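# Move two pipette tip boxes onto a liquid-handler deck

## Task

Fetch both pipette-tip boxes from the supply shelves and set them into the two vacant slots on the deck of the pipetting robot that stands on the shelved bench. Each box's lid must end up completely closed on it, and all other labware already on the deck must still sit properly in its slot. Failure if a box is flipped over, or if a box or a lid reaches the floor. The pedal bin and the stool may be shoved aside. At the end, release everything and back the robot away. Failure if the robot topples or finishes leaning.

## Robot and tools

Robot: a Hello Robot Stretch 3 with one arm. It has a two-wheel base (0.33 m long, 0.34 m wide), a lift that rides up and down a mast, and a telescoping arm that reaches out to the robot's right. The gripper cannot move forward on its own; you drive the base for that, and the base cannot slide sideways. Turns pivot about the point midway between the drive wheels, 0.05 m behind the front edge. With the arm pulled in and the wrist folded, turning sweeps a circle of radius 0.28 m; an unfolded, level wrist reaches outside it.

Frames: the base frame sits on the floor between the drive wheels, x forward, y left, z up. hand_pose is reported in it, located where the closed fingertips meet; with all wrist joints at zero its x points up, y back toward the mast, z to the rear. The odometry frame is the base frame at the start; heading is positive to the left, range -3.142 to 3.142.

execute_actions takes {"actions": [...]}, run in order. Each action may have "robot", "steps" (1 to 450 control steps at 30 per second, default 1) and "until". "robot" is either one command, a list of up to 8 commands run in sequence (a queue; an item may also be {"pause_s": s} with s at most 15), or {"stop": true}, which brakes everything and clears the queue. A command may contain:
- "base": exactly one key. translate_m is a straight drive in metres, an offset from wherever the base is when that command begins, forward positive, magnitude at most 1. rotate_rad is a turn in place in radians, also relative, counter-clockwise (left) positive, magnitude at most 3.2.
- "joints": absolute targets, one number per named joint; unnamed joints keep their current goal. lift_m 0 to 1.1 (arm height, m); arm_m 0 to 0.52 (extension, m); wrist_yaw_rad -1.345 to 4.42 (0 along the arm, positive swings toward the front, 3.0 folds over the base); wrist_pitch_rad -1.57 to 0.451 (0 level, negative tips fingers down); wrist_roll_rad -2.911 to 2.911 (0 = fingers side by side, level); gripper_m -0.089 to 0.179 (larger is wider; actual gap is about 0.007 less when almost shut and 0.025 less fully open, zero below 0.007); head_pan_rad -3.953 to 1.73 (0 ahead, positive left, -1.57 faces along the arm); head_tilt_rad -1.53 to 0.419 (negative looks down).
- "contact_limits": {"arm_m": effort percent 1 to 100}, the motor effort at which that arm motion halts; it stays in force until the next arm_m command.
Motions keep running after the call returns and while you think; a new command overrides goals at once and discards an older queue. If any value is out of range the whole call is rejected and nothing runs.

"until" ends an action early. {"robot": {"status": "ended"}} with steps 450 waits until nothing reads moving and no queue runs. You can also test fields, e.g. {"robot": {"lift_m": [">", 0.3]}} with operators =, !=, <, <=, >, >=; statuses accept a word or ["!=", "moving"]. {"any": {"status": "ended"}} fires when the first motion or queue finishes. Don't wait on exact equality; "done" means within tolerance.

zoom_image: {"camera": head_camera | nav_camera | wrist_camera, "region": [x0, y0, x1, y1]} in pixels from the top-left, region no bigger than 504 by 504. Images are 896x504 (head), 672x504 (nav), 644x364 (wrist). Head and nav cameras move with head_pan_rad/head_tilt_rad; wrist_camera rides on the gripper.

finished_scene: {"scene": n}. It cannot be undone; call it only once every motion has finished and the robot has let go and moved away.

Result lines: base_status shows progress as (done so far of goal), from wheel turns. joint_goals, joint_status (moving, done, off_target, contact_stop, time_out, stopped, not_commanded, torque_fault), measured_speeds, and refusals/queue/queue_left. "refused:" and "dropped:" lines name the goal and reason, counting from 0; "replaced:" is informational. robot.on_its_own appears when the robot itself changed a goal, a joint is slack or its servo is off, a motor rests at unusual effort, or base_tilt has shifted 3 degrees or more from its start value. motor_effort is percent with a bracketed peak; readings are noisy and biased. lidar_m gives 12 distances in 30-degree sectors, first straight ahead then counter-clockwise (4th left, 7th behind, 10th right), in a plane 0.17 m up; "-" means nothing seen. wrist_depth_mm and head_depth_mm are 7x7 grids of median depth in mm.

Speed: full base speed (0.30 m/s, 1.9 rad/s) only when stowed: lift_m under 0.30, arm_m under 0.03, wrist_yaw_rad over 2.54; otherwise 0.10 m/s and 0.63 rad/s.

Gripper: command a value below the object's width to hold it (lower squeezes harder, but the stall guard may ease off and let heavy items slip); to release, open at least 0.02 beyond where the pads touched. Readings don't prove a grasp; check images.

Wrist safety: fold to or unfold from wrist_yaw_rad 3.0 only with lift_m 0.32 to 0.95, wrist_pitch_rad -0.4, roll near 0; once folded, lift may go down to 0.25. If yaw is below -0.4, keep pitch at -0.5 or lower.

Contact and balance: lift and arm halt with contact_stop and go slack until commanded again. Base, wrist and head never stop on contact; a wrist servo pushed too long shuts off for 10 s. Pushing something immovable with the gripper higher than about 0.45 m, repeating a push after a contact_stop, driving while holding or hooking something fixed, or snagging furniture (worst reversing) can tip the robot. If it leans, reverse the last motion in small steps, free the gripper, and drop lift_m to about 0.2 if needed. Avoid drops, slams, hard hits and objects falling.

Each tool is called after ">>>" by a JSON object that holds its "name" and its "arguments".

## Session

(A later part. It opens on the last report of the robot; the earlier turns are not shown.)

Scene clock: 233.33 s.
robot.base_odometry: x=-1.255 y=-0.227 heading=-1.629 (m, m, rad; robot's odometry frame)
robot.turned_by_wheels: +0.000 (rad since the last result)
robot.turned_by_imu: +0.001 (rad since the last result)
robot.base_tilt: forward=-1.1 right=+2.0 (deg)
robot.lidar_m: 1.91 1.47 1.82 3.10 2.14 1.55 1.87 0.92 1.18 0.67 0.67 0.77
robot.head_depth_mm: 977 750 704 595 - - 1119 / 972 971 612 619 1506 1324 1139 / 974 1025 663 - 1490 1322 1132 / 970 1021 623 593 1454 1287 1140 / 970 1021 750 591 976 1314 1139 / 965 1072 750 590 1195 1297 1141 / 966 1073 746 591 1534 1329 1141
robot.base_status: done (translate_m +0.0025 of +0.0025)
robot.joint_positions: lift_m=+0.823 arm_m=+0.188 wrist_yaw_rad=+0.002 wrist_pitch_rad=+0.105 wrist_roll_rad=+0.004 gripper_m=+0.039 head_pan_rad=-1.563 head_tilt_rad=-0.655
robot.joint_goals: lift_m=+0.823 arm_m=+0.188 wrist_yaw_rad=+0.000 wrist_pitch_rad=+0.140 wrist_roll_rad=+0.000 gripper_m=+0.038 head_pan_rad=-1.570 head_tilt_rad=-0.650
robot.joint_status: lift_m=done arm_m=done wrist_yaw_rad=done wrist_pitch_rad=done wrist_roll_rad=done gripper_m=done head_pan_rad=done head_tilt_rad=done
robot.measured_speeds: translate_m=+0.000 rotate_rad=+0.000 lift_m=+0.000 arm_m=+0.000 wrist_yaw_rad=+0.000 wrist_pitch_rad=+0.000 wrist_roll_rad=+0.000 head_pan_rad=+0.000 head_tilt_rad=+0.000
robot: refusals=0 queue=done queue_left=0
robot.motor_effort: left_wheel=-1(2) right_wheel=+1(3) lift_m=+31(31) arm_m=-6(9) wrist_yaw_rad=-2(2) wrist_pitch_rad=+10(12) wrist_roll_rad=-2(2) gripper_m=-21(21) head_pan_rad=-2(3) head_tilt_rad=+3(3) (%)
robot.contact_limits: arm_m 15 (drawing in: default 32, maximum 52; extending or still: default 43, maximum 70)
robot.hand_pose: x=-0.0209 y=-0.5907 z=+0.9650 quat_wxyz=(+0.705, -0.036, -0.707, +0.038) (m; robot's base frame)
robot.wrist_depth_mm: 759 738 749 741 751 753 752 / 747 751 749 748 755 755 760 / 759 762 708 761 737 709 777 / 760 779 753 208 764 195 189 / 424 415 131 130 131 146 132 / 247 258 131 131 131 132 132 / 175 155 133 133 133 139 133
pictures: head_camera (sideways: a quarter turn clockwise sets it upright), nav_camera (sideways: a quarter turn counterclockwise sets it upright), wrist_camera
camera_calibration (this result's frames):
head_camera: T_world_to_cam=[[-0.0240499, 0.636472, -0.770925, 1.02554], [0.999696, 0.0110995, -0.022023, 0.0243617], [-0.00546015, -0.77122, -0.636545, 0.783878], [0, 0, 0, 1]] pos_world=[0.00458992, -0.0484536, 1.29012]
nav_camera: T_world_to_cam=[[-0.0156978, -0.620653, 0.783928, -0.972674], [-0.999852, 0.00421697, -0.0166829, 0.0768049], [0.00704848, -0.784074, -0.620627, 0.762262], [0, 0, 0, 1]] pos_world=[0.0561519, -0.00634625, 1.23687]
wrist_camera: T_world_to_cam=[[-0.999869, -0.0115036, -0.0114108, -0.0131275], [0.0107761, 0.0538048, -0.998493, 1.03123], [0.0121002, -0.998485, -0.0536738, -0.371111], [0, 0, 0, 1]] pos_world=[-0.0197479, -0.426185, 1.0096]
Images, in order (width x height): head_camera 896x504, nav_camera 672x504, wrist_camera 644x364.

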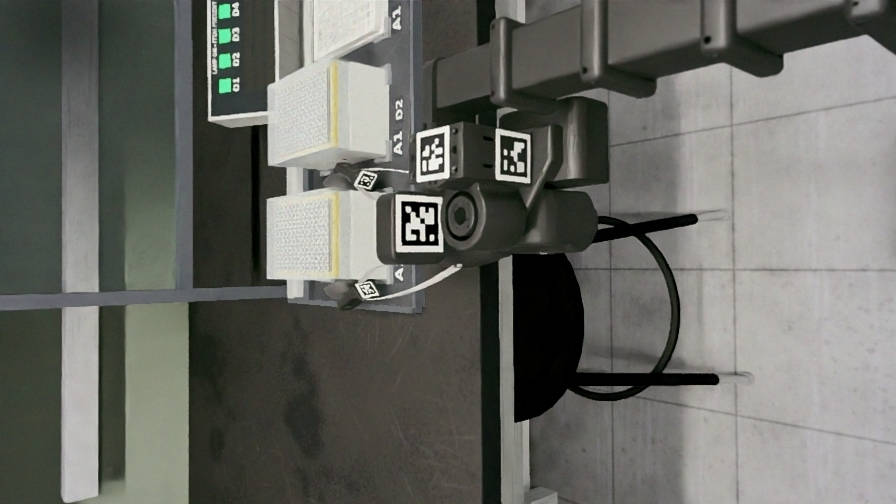

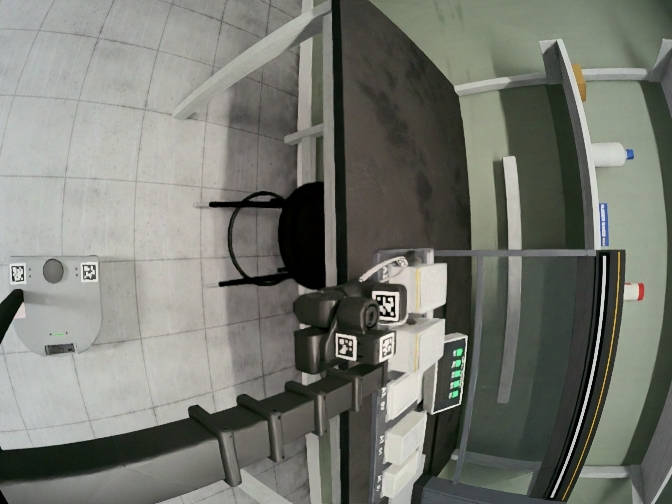

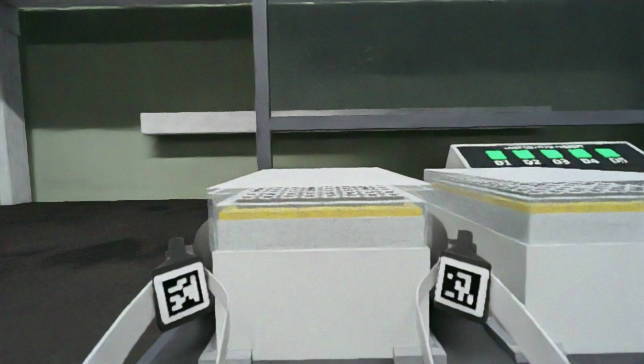

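D1 lamp is lit. Release.

>>> {"name": "execute_actions", "arguments": {"actions": [{"robot":{"joints":{"gripper_m":0.11}},"steps":120,"until":{"robot":{"status":"ended"}}},{"steps":10}]}}

Scene clock: 237.63 s.
robot.base_odometry: x=-1.255 y=-0.227 heading=-1.629 (m, m, rad; robot's odometry frame)
robot.turned_by_wheels: +0.000 (rad since the last result)
robot.turned_by_imu: +0.001 (rad since the last result)
robot.base_tilt: forward=-1.1 right=+1.9 (deg)
robot.lidar_m: 1.91 1.46 1.83 3.11 2.14 1.55 1.87 0.92 1.17 0.67 0.67 0.77
robot.head_depth_mm: 978 750 707 593 - - 1113 / 970 969 613 617 1496 1320 1137 / 976 1028 658 - 1498 1314 1139 / 971 1034 627 593 1443 1294 1137 / 970 1021 747 593 975 1325 1141 / 972 1073 751 592 1196 1301 1140 / 966 1074 748 590 1538 1316 1135
robot.base_status: done (translate_m +0.0025 of +0.0025)
robot.joint_positions: lift_m=+0.823 arm_m=+0.188 wrist_yaw_rad=+0.002 wrist_pitch_rad=+0.113 wrist_roll_rad=+0.004 gripper_m=+0.110 head_pan_rad=-1.563 head_tilt_rad=-0.655
robot.joint_goals: lift_m=+0.823 arm_m=+0.188 wrist_yaw_rad=+0.000 wrist_pitch_rad=+0.140 wrist_roll_rad=+0.000 gripper_m=+0.110 head_pan_rad=-1.570 head_tilt_rad=-0.650
robot.joint_status: lift_m=done arm_m=done wrist_yaw_rad=done wrist_pitch_rad=done wrist_roll_rad=done gripper_m=done head_pan_rad=done head_tilt_rad=done
robot.measured_speeds: translate_m=+0.000 rotate_rad=+0.000 lift_m=+0.000 arm_m=+0.000 wrist_yaw_rad=+0.000 wrist_pitch_rad=+0.000 wrist_roll_rad=+0.000 head_pan_rad=+0.000 head_tilt_rad=+0.000
robot: refusals=0 queue=done queue_left=0
robot.motor_effort: left_wheel=-1(1) right_wheel=+2(2) lift_m=+31(32) arm_m=-6(5) wrist_yaw_rad=-2(2) wrist_pitch_rad=+8(10) wrist_roll_rad=-2(2) gripper_m=+0(84) head_pan_rad=-2(2) head_tilt_rad=+2(2) (%)
robot.contact_limits: arm_m 15 (drawing in: default 32, maximum 52; extending or still: default 43, maximum 70)
robot.hand_pose: x=-0.0209 y=-0.5906 z=+0.9670 quat_wxyz=(+0.705, -0.039, -0.707, +0.041) (m; robot's base frame)
robot.wrist_depth_mm: 747 746 748 739 746 754 744 / 755 755 747 760 757 762 752 / 758 772 700 759 769 368 753 / 764 769 780 766 772 229 311 / 441 437 132 132 132 142 132 / 257 265 131 132 132 132 132 / 186 163 133 133 133 143 133
pictures: head_camera (sideways: a quarter turn clockwise sets it upright), nav_camera (sideways: a quarter turn counterclockwise sets it upright), wrist_camera
camera_calibration (this result's frames):
head_camera: T_world_to_cam=[[-0.0240499, 0.636472, -0.770925, 1.02554], [0.999696, 0.0110995, -0.022023, 0.0243617], [-0.00546015, -0.77122, -0.636545, 0.783878], [0, 0, 0, 1]] pos_world=[0.00458992, -0.0484536, 1.29012]
nav_camera: T_world_to_cam=[[-0.0156978, -0.620653, 0.783928, -0.972674], [-0.999852, 0.00421697, -0.0166829, 0.0768049], [0.00704848, -0.784074, -0.620627, 0.762263], [0, 0, 0, 1]] pos_world=[0.0561519, -0.00634625, 1.23687]
wrist_camera: T_world_to_cam=[[-0.99987, -0.0115074, -0.0113337, -0.013203], [0.010794, 0.0459271, -0.998886, 1.02897], [0.0120151, -0.998879, -0.0457969, -0.378821], [0, 0, 0, 1]] pos_world=[-0.0197565, -0.425805, 1.01033]
Images, in order (width x height): head_camera 896x504, nav_camera 672x504, wrist_camera 644x364.

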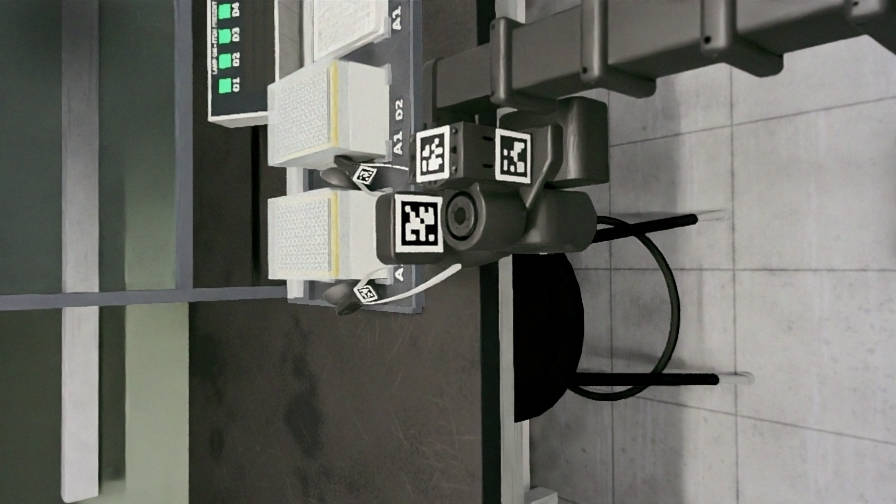

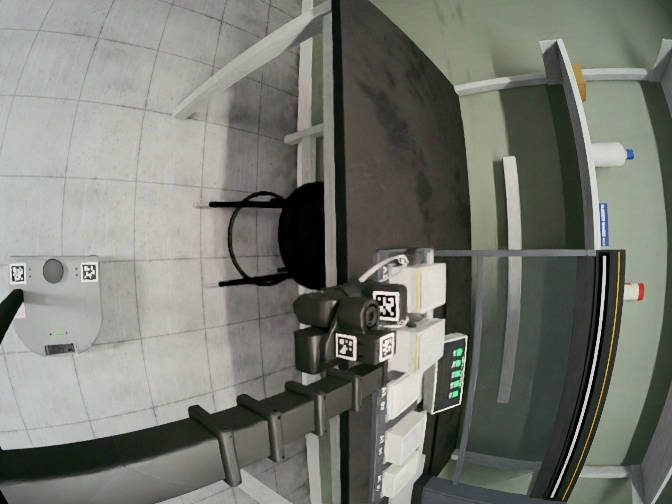

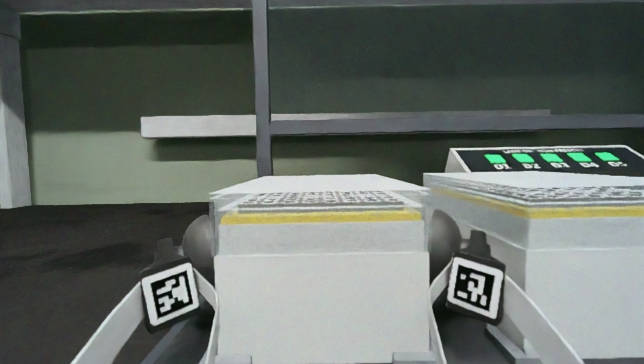

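>>> {"name": "execute_actions", "arguments": {"actions": [{"robot":{"joints":{"arm_m":0.0}},"steps":200,"until":{"robot":{"status":"ended"}}},{"steps":5}]}}

Scene clock: 243.30 s.
robot.base_odometry: x=-1.255 y=-0.227 heading=-1.629 (m, m, rad; robot's odometry frame)
robot.turned_by_wheels: +0.000 (rad since the last result)
robot.turned_by_imu: +0.001 (rad since the last result)
robot.base_tilt: forward=-1.0 right=+1.9 (deg)
robot.lidar_m: 1.91 1.46 1.82 3.11 2.14 1.55 1.86 0.92 1.17 0.67 0.66 0.77
robot.head_depth_mm: 977 750 706 593 1579 1379 - / 972 975 614 593 1575 1392 - / 974 1022 669 594 1616 - - / 970 1028 626 592 1000 - 1138 / 971 1032 752 594 979 1325 1139 / 968 1077 750 591 1190 1291 1137 / 970 1069 746 592 1531 1327 1140
robot.base_status: done (translate_m +0.0025 of +0.0025)
robot.joint_positions: lift_m=+0.823 arm_m=+0.000 wrist_yaw_rad=+0.001 wrist_pitch_rad=+0.115 wrist_roll_rad=+0.004 gripper_m=+0.110 head_pan_rad=-1.563 head_tilt_rad=-0.655
robot.joint_goals: lift_m=+0.823 arm_m=+0.000 wrist_yaw_rad=+0.000 wrist_pitch_rad=+0.140 wrist_roll_rad=+0.000 gripper_m=+0.110 head_pan_rad=-1.570 head_tilt_rad=-0.650
robot.joint_status: lift_m=done arm_m=done wrist_yaw_rad=done wrist_pitch_rad=done wrist_roll_rad=done gripper_m=done head_pan_rad=done head_tilt_rad=done
robot.measured_speeds: translate_m=+0.000 rotate_rad=+0.000 lift_m=+0.000 arm_m=+0.000 wrist_yaw_rad=+0.000 wrist_pitch_rad=+0.000 wrist_roll_rad=+0.000 head_pan_rad=+0.000 head_tilt_rad=+0.000
robot: refusals=0 queue=done queue_left=0
robot.motor_effort: left_wheel=-1(1) right_wheel=+1(2) lift_m=+31(32) arm_m=-6(7) wrist_yaw_rad=+0(2) wrist_pitch_rad=+8(8) wrist_roll_rad=-2(2) gripper_m=+0(0) head_pan_rad=-1(2) head_tilt_rad=+2(2) (%)
robot.hand_pose: x=-0.0213 y=-0.4026 z=+0.9673 quat_wxyz=(+0.705, -0.040, -0.707, +0.041) (m; robot's base frame)
robot.wrist_depth_mm: 756 794 824 811 832 845 814 / 923 923 934 931 948 921 934 / 942 938 933 942 937 930 933 / 943 952 941 327 421 490 882 / 454 442 436 317 319 317 322 / 260 268 250 250 246 261 238 / 204 206 205 205 205 207 206
pictures: head_camera (sideways: a quarter turn clockwise sets it upright), nav_camera (sideways: a quarter turn counterclockwise sets it upright), wrist_camera
camera_calibration (this result's frames):
head_camera: T_world_to_cam=[[-0.0240489, 0.63646, -0.770934, 1.02555], [0.999696, 0.0110977, -0.0220231, 0.0243618], [-0.00546118, -0.77123, -0.636534, 0.783864], [0, 0, 0, 1]] pos_world=[0.00458985, -0.0484538, 1.29012]
nav_camera: T_world_to_cam=[[-0.0156988, -0.620641, 0.783938, -0.972686], [-0.999852, 0.00421815, -0.0166831, 0.0768051], [0.00704743, -0.784083, -0.620615, 0.762248], [0, 0, 0, 1]] pos_world=[0.0561519, -0.00634727, 1.23687]
wrist_camera: T_world_to_cam=[[-0.999884, -0.0101482, -0.011322, -0.0108539], [0.0108576, 0.0446974, -0.998942, 1.02021], [0.0106435, -0.998949, -0.0445821, -0.19225], [0, 0, 0, 1]] pos_world=[-0.0198835, -0.237759, 1.01044]
Images, in order (width x height): head_camera 896x504, nav_camera 672x504, wrist_camera 644x364.

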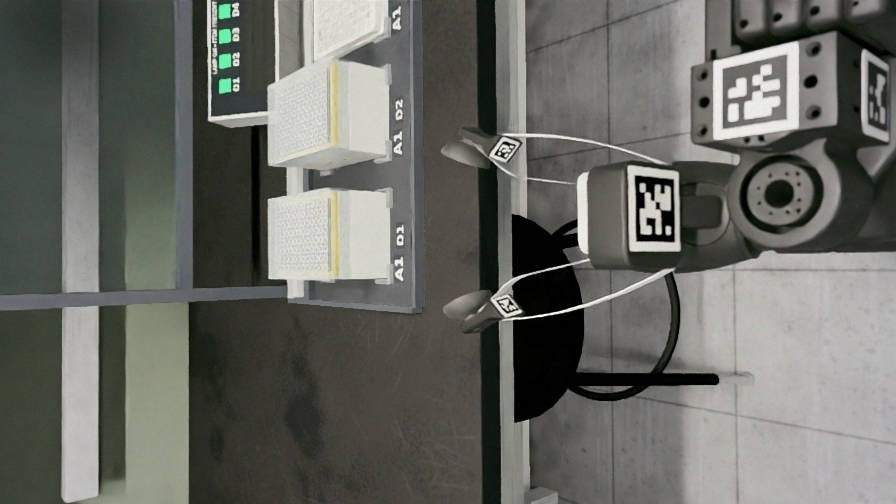

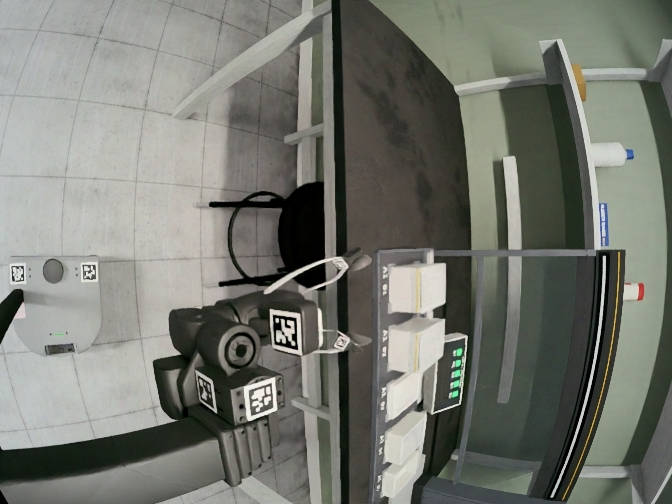

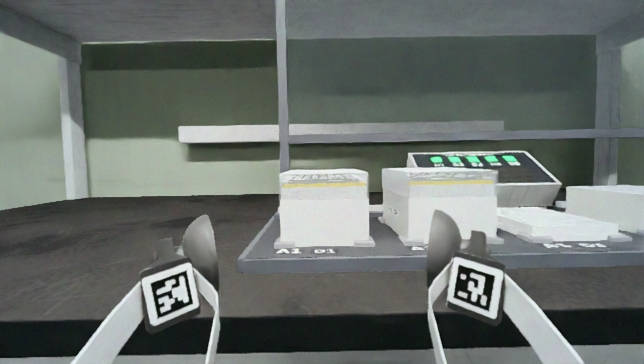

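>>> {"name": "zoom_image", "arguments": {"camera": "wrist_camera", "region": [250, 140, 570, 270]}}

>>> {"name": "execute_actions", "arguments": {"actions": [{"robot":{"joints":{"wrist_yaw_rad":1.5}},"steps":200,"until":{"robot":{"status":"ended"}}},{"steps":5}]}}

Region (250, 140, 570, 270) of wrist_camera's 644x364 image, scaled by 1.575; it fills the top 205 rows of this view, and the rest is white.

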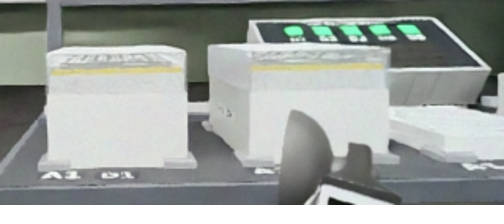

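Scene clock: 247.40 s.
robot.base_odometry: x=-1.255 y=-0.227 heading=-1.629 (m, m, rad; robot's odometry frame)
robot.turned_by_wheels: +0.000 (rad since the last result)
robot.turned_by_imu: +0.001 (rad since the last result)
robot.base_tilt: forward=-1.0 right=+2.0 (deg)
robot.lidar_m: 1.91 1.47 1.82 3.11 2.13 1.54 1.87 0.91 1.17 0.67 0.67 0.77
robot.head_depth_mm: 980 749 706 594 1581 1389 - / 976 968 616 592 1577 1380 - / 972 1028 669 594 1582 1398 - / 973 1024 627 592 1189 1296 - / 967 1025 748 593 973 1320 - / 970 1071 750 592 1188 1348 - / 968 1066 746 592 1544 1322 -
robot.base_status: done (translate_m +0.0025 of +0.0025)
robot.joint_positions: lift_m=+0.823 arm_m=+0.000 wrist_yaw_rad=+1.498 wrist_pitch_rad=+0.115 wrist_roll_rad=+0.004 gripper_m=+0.110 head_pan_rad=-1.563 head_tilt_rad=-0.655
robot.joint_goals: lift_m=+0.823 arm_m=+0.000 wrist_yaw_rad=+1.500 wrist_pitch_rad=+0.140 wrist_roll_rad=+0.000 gripper_m=+0.110 head_pan_rad=-1.570 head_tilt_rad=-0.650
robot.joint_status: lift_m=done arm_m=done wrist_yaw_rad=done wrist_pitch_rad=done wrist_roll_rad=done gripper_m=done head_pan_rad=done head_tilt_rad=done
robot.measured_speeds: translate_m=+0.000 rotate_rad=+0.000 lift_m=+0.000 arm_m=+0.000 wrist_yaw_rad=+0.000 wrist_pitch_rad=+0.000 wrist_roll_rad=+0.000 head_pan_rad=+0.000 head_tilt_rad=+0.000
robot: refusals=0 queue=done queue_left=0
robot.motor_effort: left_wheel=-1(1) right_wheel=+2(2) lift_m=+32(32) arm_m=-5(6) wrist_yaw_rad=+2(2) wrist_pitch_rad=+8(8) wrist_roll_rad=-2(2) gripper_m=+0(0) head_pan_rad=-1(2) head_tilt_rad=+3(2) (%)
robot.hand_pose: x=+0.2353 y=-0.1641 z=+0.9673 quat_wxyz=(+0.489, +0.452, -0.545, +0.509) (m; robot's base frame)
robot.wrist_depth_mm: - - - - - - - / - - - - - - - / - - - - - - - / - - - - - - - / - - - - - 483 396 / - - - - - 482 344 / - - - - - 577 -
pictures: head_camera (sideways: a quarter turn clockwise sets it upright), nav_camera (sideways: a quarter turn counterclockwise sets it upright), wrist_camera
camera_calibration (this result's frames):
head_camera: T_world_to_cam=[[-0.0240488, 0.63646, -0.770935, 1.02555], [0.999696, 0.0110975, -0.0220231, 0.0243618], [-0.00546137, -0.77123, -0.636534, 0.783864], [0, 0, 0, 1]] pos_world=[0.00458984, -0.0484538, 1.29012]
nav_camera: T_world_to_cam=[[-0.0156989, -0.620641, 0.783938, -0.972686], [-0.999852, 0.00421839, -0.0166831, 0.0768051], [0.00704724, -0.784083, -0.620615, 0.762247], [0, 0, 0, 1]] pos_world=[0.0561519, -0.00634729, 1.23687]
wrist_camera: T_world_to_cam=[[-0.0633555, -0.997927, -0.0113217, -0.134313], [-0.0437784, 0.0141125, -0.998942, 1.0146], [0.99703, -0.0627928, -0.0445817, -0.035141], [0, 0, 0, 1]] pos_world=[0.0709448, -0.150559, 1.01044]
Images, in order (width x height): head_camera 896x504, nav_camera 672x504, wrist_camera 644x364.

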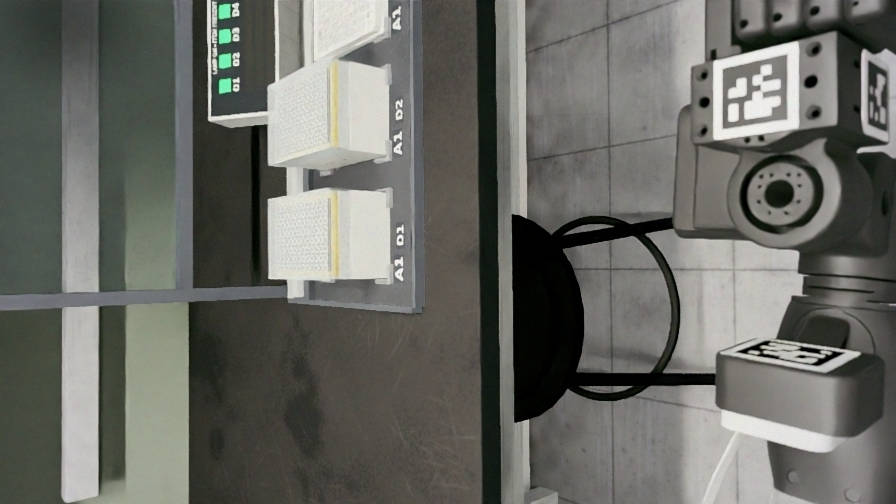

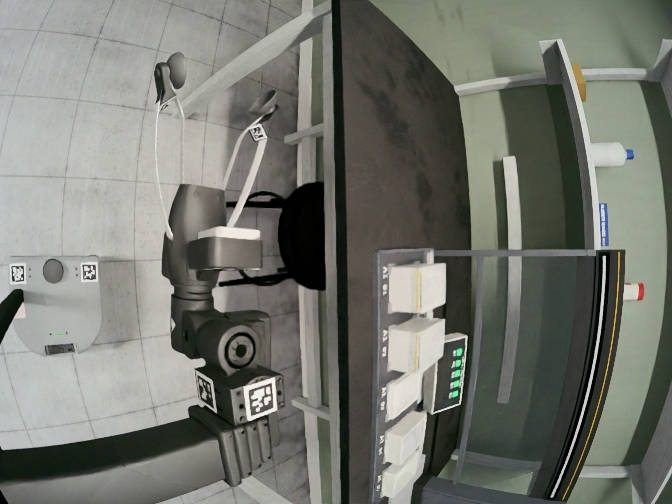

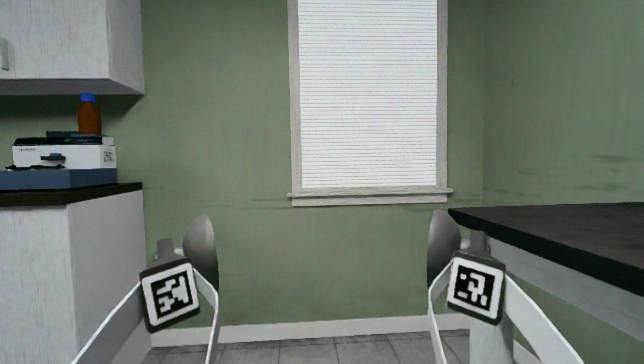

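>>> {"name": "finished_scene", "arguments": {"scene": 2}}

The scene is finished: the task was done.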